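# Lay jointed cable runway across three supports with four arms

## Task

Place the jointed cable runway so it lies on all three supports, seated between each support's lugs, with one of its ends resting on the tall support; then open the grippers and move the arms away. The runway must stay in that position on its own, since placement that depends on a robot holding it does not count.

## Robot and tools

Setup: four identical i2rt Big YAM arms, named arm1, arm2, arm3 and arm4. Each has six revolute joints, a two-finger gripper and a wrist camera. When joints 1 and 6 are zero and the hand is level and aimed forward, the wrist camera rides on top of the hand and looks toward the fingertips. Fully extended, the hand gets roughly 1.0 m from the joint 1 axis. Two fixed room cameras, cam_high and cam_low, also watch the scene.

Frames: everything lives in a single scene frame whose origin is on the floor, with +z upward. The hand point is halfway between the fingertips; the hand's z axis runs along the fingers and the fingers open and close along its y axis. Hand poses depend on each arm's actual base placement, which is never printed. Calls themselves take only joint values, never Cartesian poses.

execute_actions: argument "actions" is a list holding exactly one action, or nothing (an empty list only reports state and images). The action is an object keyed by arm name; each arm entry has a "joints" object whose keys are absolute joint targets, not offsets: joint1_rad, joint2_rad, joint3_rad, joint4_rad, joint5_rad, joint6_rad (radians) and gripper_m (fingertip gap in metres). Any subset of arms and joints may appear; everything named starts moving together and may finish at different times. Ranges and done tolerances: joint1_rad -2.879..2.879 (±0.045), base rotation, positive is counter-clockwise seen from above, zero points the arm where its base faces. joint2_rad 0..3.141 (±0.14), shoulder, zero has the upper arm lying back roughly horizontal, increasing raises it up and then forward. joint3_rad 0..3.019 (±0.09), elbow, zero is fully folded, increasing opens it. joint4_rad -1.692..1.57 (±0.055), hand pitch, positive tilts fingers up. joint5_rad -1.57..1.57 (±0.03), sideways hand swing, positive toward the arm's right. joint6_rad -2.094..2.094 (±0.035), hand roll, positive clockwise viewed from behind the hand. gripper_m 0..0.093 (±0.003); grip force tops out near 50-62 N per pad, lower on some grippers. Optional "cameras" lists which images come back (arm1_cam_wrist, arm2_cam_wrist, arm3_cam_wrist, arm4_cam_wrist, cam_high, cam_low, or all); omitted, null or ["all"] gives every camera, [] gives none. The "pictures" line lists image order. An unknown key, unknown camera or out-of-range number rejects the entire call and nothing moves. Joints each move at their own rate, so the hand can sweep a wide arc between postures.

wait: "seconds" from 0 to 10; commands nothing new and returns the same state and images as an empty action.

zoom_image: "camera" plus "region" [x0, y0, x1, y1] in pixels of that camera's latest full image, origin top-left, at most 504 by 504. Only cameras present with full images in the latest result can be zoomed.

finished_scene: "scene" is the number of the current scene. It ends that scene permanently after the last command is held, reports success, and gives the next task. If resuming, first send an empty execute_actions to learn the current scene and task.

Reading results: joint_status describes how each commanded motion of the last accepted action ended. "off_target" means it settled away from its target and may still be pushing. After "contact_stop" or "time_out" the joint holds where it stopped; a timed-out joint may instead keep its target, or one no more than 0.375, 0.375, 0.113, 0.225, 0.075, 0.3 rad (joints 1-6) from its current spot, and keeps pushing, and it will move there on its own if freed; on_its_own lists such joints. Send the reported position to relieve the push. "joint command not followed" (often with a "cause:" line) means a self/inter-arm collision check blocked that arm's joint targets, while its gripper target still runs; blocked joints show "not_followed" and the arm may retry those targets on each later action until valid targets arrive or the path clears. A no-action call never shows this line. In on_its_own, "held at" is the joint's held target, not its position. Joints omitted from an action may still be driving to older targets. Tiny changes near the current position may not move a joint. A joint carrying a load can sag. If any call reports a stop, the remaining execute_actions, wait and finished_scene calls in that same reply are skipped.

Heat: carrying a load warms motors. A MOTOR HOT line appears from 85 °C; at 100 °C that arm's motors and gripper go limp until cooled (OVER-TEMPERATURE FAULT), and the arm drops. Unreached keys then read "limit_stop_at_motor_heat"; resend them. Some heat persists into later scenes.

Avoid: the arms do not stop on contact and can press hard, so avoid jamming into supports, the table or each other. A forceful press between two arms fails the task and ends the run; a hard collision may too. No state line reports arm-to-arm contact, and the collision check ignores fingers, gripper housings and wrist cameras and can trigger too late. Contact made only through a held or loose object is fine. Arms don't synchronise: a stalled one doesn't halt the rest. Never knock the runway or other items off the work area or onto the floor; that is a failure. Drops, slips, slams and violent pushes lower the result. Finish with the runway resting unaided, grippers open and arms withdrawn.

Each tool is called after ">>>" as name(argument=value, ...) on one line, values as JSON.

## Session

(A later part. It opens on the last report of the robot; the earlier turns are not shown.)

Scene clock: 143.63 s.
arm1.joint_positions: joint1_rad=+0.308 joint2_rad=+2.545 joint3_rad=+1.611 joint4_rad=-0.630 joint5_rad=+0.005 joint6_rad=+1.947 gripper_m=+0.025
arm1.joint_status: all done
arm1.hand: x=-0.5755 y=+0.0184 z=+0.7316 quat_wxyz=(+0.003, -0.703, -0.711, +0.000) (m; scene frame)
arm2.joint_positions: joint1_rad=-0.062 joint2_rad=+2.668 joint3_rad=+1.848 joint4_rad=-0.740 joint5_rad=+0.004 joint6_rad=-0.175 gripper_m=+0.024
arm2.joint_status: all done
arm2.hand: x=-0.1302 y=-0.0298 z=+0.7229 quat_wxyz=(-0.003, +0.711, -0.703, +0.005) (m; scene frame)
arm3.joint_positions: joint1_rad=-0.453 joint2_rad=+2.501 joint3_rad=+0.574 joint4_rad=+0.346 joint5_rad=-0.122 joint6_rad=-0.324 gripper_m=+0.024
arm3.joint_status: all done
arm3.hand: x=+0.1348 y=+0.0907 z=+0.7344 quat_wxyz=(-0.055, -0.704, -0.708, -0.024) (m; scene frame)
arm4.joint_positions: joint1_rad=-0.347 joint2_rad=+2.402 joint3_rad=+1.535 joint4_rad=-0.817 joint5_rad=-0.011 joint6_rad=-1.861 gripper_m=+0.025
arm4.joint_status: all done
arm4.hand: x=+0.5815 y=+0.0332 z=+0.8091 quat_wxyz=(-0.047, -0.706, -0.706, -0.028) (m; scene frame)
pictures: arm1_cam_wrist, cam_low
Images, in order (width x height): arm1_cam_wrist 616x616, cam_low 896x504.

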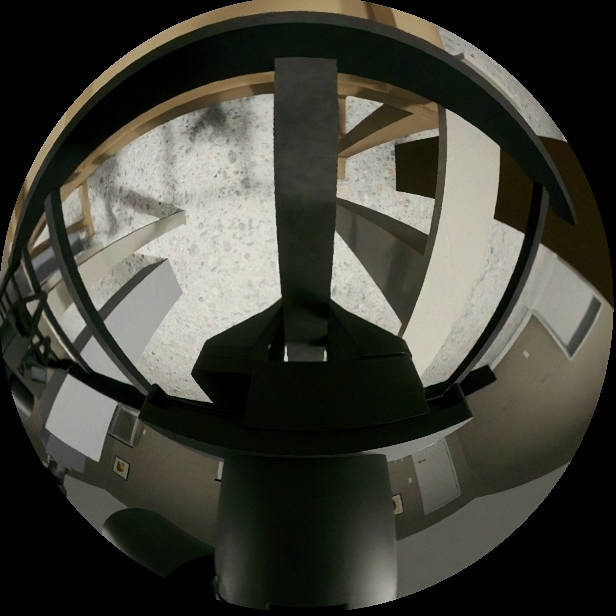

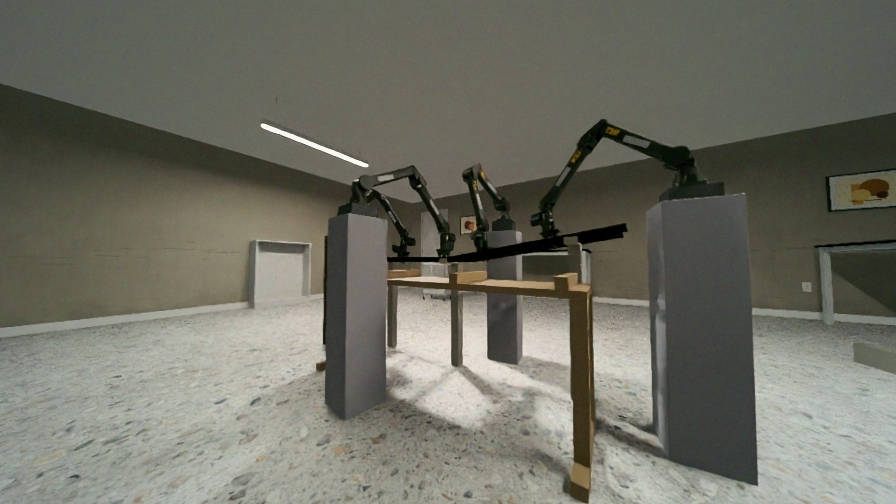

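>>> execute_actions(actions=[{"arm1":{"joints":{"joint2_rad":2.545,"joint3_rad":1.62,"joint4_rad":-0.635,"gripper_m":0.08}},"arm2":{"joints":{"joint2_rad":2.695,"joint3_rad":1.88,"joint4_rad":-0.73}},"arm3":{"joints":{"joint2_rad":2.53,"joint3_rad":0.58,"joint4_rad":0.37}},"arm4":{"joints":{"joint2_rad":2.40,"joint3_rad":1.545,"joint4_rad":-0.82,"gripper_m":0.08}}}], cameras=["cam_low"])

>>> zoom_image(camera="cam_low", region=[380,200,640,290])

Scene clock: 147.90 s.
arm1.joint_positions: joint1_rad=+0.308 joint2_rad=+2.546 joint3_rad=+1.611 joint4_rad=-0.630 joint5_rad=+0.003 joint6_rad=+1.947 gripper_m=+0.080
arm1.joint_status: all done
arm1.hand: x=-0.5760 y=+0.0186 z=+0.7309 quat_wxyz=(+0.004, -0.703, -0.711, -0.001) (m; scene frame)
arm2.joint_positions: joint1_rad=-0.062 joint2_rad=+2.668 joint3_rad=+1.848 joint4_rad=-0.740 joint5_rad=+0.004 joint6_rad=-0.175 gripper_m=+0.024
arm2.joint_status: all done
arm2.hand: x=-0.1302 y=-0.0298 z=+0.7229 quat_wxyz=(-0.003, +0.711, -0.703, +0.005) (m; scene frame)
arm3.joint_positions: joint1_rad=-0.453 joint2_rad=+2.503 joint3_rad=+0.574 joint4_rad=+0.352 joint5_rad=-0.122 joint6_rad=-0.324 gripper_m=+0.024
arm3.joint_status: all done
arm3.hand: x=+0.1345 y=+0.0900 z=+0.7340 quat_wxyz=(-0.056, -0.704, -0.708, -0.022) (m; scene frame)
arm4.joint_positions: joint1_rad=-0.347 joint2_rad=+2.402 joint3_rad=+1.535 joint4_rad=-0.817 joint5_rad=-0.002 joint6_rad=-1.861 gripper_m=+0.080
arm4.joint_status: all done
arm4.hand: x=+0.5820 y=+0.0347 z=+0.8091 quat_wxyz=(-0.045, -0.706, -0.706, -0.032) (m; scene frame)
pictures: cam_low
Images, in order (width x height): cam_low 896x504.

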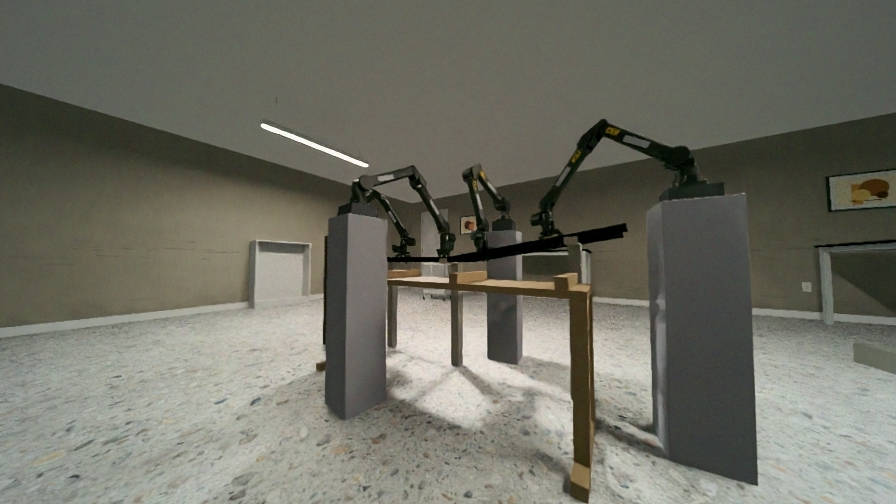

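Region (380, 200, 640, 290) of cam_low's 896x504 image, scaled by 1.938, with more detail than that image has; it fills the top 174 rows of this view, and the rest is white.

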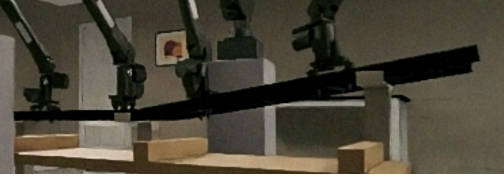

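>>> execute_actions(actions=[{"arm1":{"joints":{"joint2_rad":2.30,"joint3_rad":1.53,"joint4_rad":-0.80}},"arm2":{"joints":{"joint2_rad":2.668,"joint3_rad":1.848,"joint4_rad":-0.74,"gripper_m":0.08}},"arm3":{"joints":{"joint2_rad":2.503,"joint3_rad":0.574,"joint4_rad":0.352,"gripper_m":0.08}},"arm4":{"joints":{"joint2_rad":2.15,"joint3_rad":1.46,"joint4_rad":-0.95}}}], cameras=[])

>>> execute_actions(actions=[{"arm1":{"joints":{"joint2_rad":1.6,"joint3_rad":1.2}},"arm2":{"joints":{"joint2_rad":2.38,"joint3_rad":1.70,"joint4_rad":-0.90}},"arm3":{"joints":{"joint2_rad":2.0,"joint3_rad":0.49,"joint4_rad":-0.08}},"arm4":{"joints":{"joint2_rad":1.6,"joint3_rad":1.2}}}], cameras=["cam_low","cam_high"])

Scene clock: 153.23 s.
arm1.joint_positions: joint1_rad=+0.305 joint2_rad=+2.293 joint3_rad=+1.530 joint4_rad=-0.790 joint5_rad=+0.003 joint6_rad=+1.946 gripper_m=+0.080
arm1.joint_status: all done
arm1.hand: x=-0.5718 y=+0.0170 z=+0.8577 quat_wxyz=(+0.002, -0.704, -0.710, -0.006) (m; scene frame)
arm2.joint_positions: joint1_rad=-0.048 joint2_rad=+2.668 joint3_rad=+1.848 joint4_rad=-0.740 joint5_rad=+0.002 joint6_rad=-0.149 gripper_m=+0.080
arm2.joint_status: all done
arm2.hand: x=-0.1398 y=-0.0283 z=+0.7228 quat_wxyz=(-0.002, +0.707, -0.708, +0.004) (m; scene frame)
arm3.joint_positions: joint1_rad=-0.453 joint2_rad=+2.503 joint3_rad=+0.574 joint4_rad=+0.352 joint5_rad=-0.126 joint6_rad=-0.313 gripper_m=+0.080
arm3.joint_status: all done
arm3.hand: x=+0.1352 y=+0.0898 z=+0.7341 quat_wxyz=(-0.057, -0.708, -0.703, -0.024) (m; scene frame)
arm4.joint_positions: joint1_rad=-0.347 joint2_rad=+2.131 joint3_rad=+1.452 joint4_rad=-0.936 joint5_rad=-0.002 joint6_rad=-1.861 gripper_m=+0.080
arm4.joint_status: all done
arm4.hand: x=+0.5815 y=+0.0329 z=+0.9389 quat_wxyz=(-0.015, -0.707, -0.707, -0.015) (m; scene frame)
pictures: none
No camera images: the call's "cameras" was empty. Leave "cameras" out to get every camera's image.

Scene clock: 154.73 s.
arm1.joint_positions: joint1_rad=+0.305 joint2_rad=+1.593 joint3_rad=+1.207 joint4_rad=-0.795 joint5_rad=+0.003 joint6_rad=+1.946 gripper_m=+0.080
arm1.joint_status: all done
arm1.hand: x=-0.6225 y=-0.0070 z=+1.1346 quat_wxyz=(-0.071, -0.692, -0.696, -0.176) (m; scene frame)
arm2.joint_positions: joint1_rad=-0.048 joint2_rad=+2.354 joint3_rad=+1.690 joint4_rad=-0.890 joint5_rad=+0.002 joint6_rad=-0.149 gripper_m=+0.080
arm2.joint_status: all done
arm2.hand: x=-0.1423 y=-0.0368 z=+0.8756 quat_wxyz=(-0.005, +0.707, -0.708, +0.002) (m; scene frame)
arm3.joint_positions: joint1_rad=-0.453 joint2_rad=+2.000 joint3_rad=+0.492 joint4_rad=-0.068 joint5_rad=-0.127 joint6_rad=-0.313 gripper_m=+0.080
arm3.joint_status: all done
arm3.hand: x=+0.1258 y=+0.0602 z=+0.8561 quat_wxyz=(-0.058, -0.708, -0.703, -0.023) (m; scene frame)
arm4.joint_positions: joint1_rad=-0.347 joint2_rad=+1.587 joint3_rad=+1.197 joint4_rad=-0.941 joint5_rad=-0.002 joint6_rad=-1.861 gripper_m=+0.080
arm4.joint_status: all done
arm4.hand: x=+0.6384 y=+0.0129 z=+1.1328 quat_wxyz=(+0.110, -0.701, -0.703, +0.052) (m; scene frame)
pictures: cam_high, cam_low
Images, in order (width x height): cam_high 896x504, cam_low 896x504.

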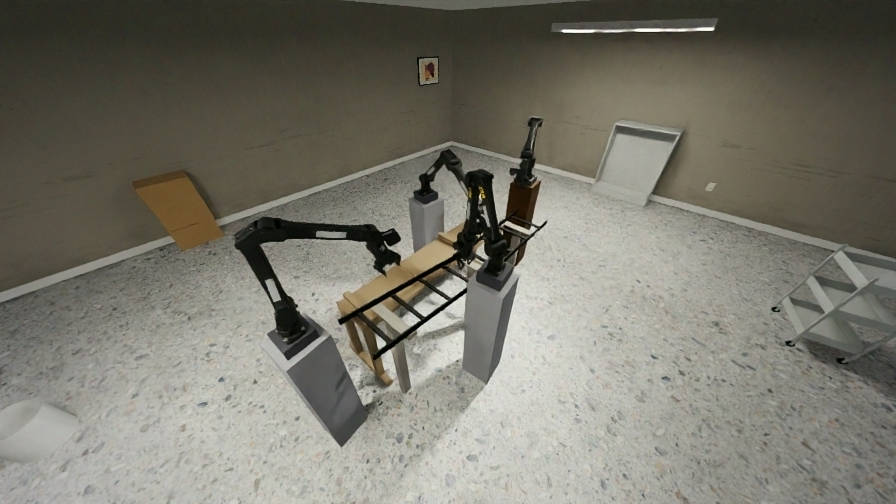

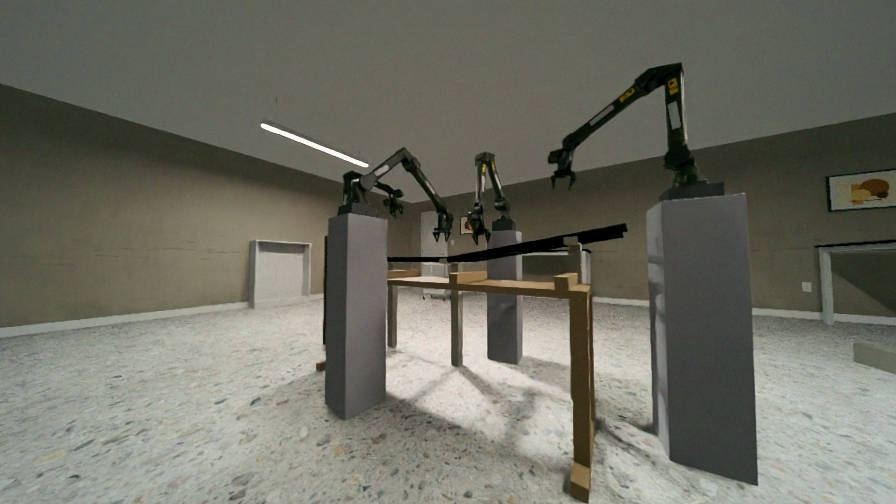

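>>> execute_actions(actions=[{"arm1":{"joints":{"joint2_rad":1.2,"joint3_rad":1.0}},"arm2":{"joints":{"joint1_rad":0.1,"joint2_rad":1.2,"joint3_rad":1.0}},"arm3":{"joints":{"joint2_rad":1.0,"joint3_rad":0.5,"joint4_rad":-0.8}},"arm4":{"joints":{"joint2_rad":1.2,"joint3_rad":1.0}}}])

>>> zoom_image(camera="cam_low", region=[380,200,640,290])

>>> zoom_image(camera="cam_high", region=[330,190,570,370])

Scene clock: 158.80 s.
arm1.joint_positions: joint1_rad=+0.305 joint2_rad=+1.193 joint3_rad=+1.001 joint4_rad=-0.797 joint5_rad=+0.003 joint6_rad=+1.946 gripper_m=+0.080
arm1.joint_status: all done
arm1.hand: x=-0.7049 y=-0.0416 z=+1.2280 quat_wxyz=(-0.108, -0.676, -0.680, -0.262) (m; scene frame)
arm2.joint_positions: joint1_rad=+0.105 joint2_rad=+1.202 joint3_rad=+1.006 joint4_rad=-0.893 joint5_rad=-0.001 joint6_rad=-0.148 gripper_m=+0.080
arm2.joint_status: all done
arm2.hand: x=-0.2419 y=-0.2302 z=+1.2233 quat_wxyz=(-0.178, +0.738, -0.633, -0.151) (m; scene frame)
arm3.joint_positions: joint1_rad=-0.453 joint2_rad=+1.001 joint3_rad=+0.492 joint4_rad=-0.789 joint5_rad=-0.127 joint6_rad=-0.313 gripper_m=+0.080
arm3.joint_status: all done
arm3.hand: x=+0.1244 y=+0.0540 z=+1.0998 quat_wxyz=(-0.120, -0.694, -0.702, +0.100) (m; scene frame)
arm4.joint_positions: joint1_rad=-0.347 joint2_rad=+1.189 joint3_rad=+0.996 joint4_rad=-0.941 joint5_rad=-0.002 joint6_rad=-1.861 gripper_m=+0.080
arm4.joint_status: all done
arm4.hand: x=+0.7196 y=-0.0126 z=+1.2194 quat_wxyz=(+0.195, -0.688, -0.692, +0.098) (m; scene frame)
pictures: arm1_cam_wrist, arm2_cam_wrist, arm3_cam_wrist, arm4_cam_wrist, cam_high, cam_low
Images, in order (width x height): arm1_cam_wrist 616x616, arm2_cam_wrist 616x616, arm3_cam_wrist 616x616, arm4_cam_wrist 616x616, cam_high 896x504, cam_low 896x504.

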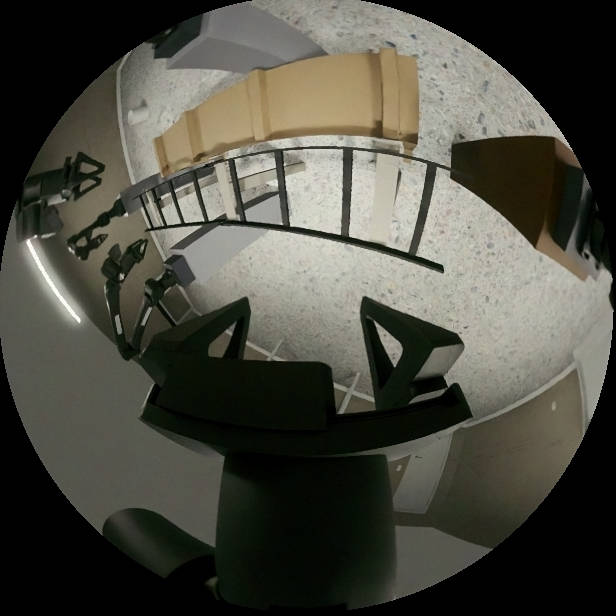

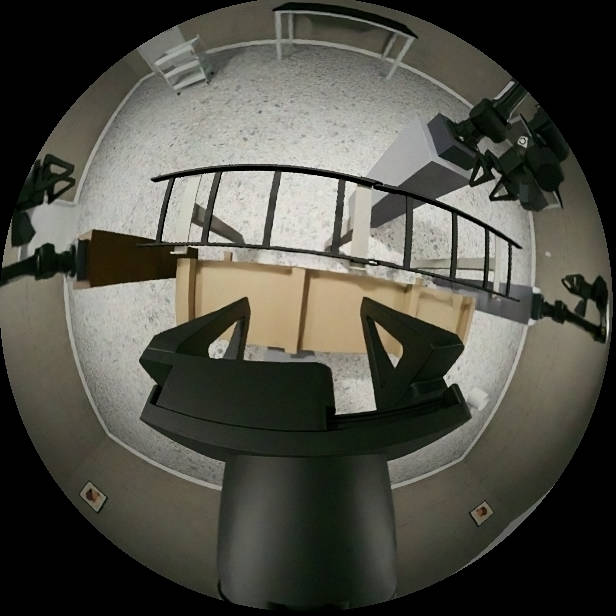

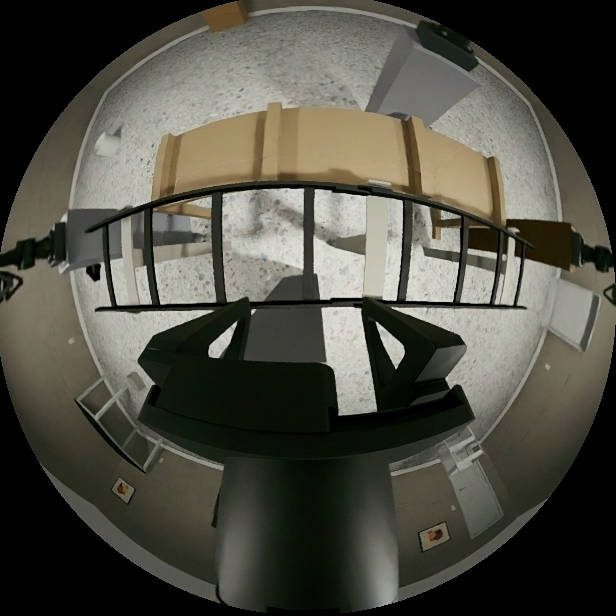

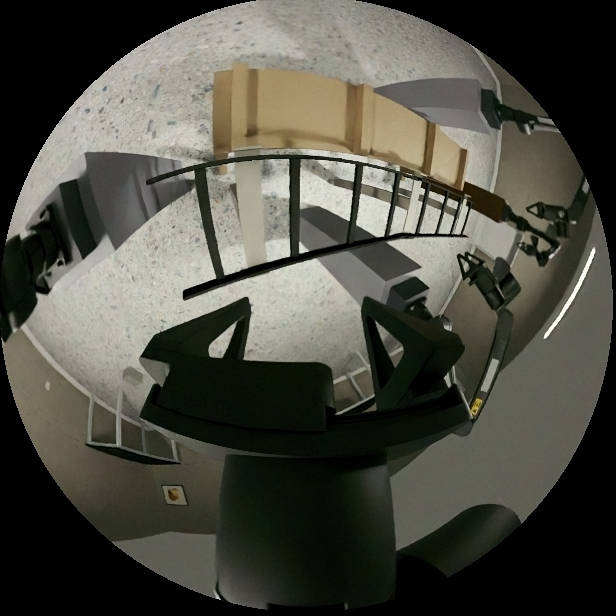

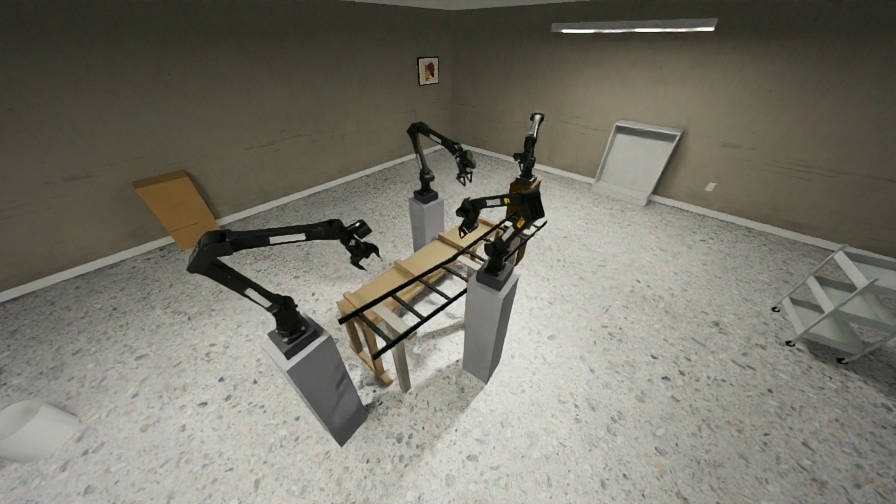

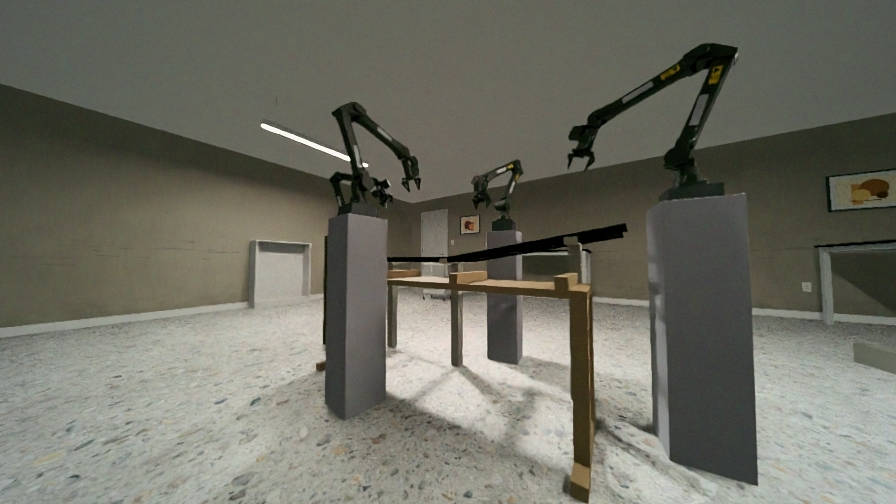

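Region (380, 200, 640, 290) of cam_low's 896x504 image, scaled by 1.938, with more detail than that image has; it fills the top 174 rows of this view, and the rest is white.

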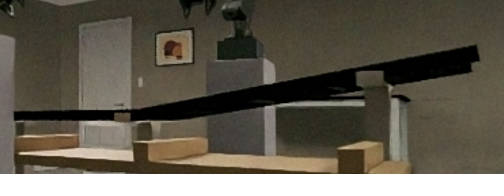

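Region (330, 190, 570, 370) of cam_high's 896x504 image, scaled by 2.100, with more detail than that image has; it fills the top 378 rows of this view, and the rest is white.

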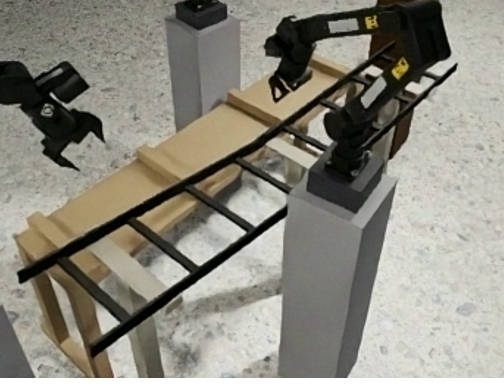

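Seated; it was seen descending between the lugs.

>>> finished_scene(scene=2)

The scene is finished: the task was done.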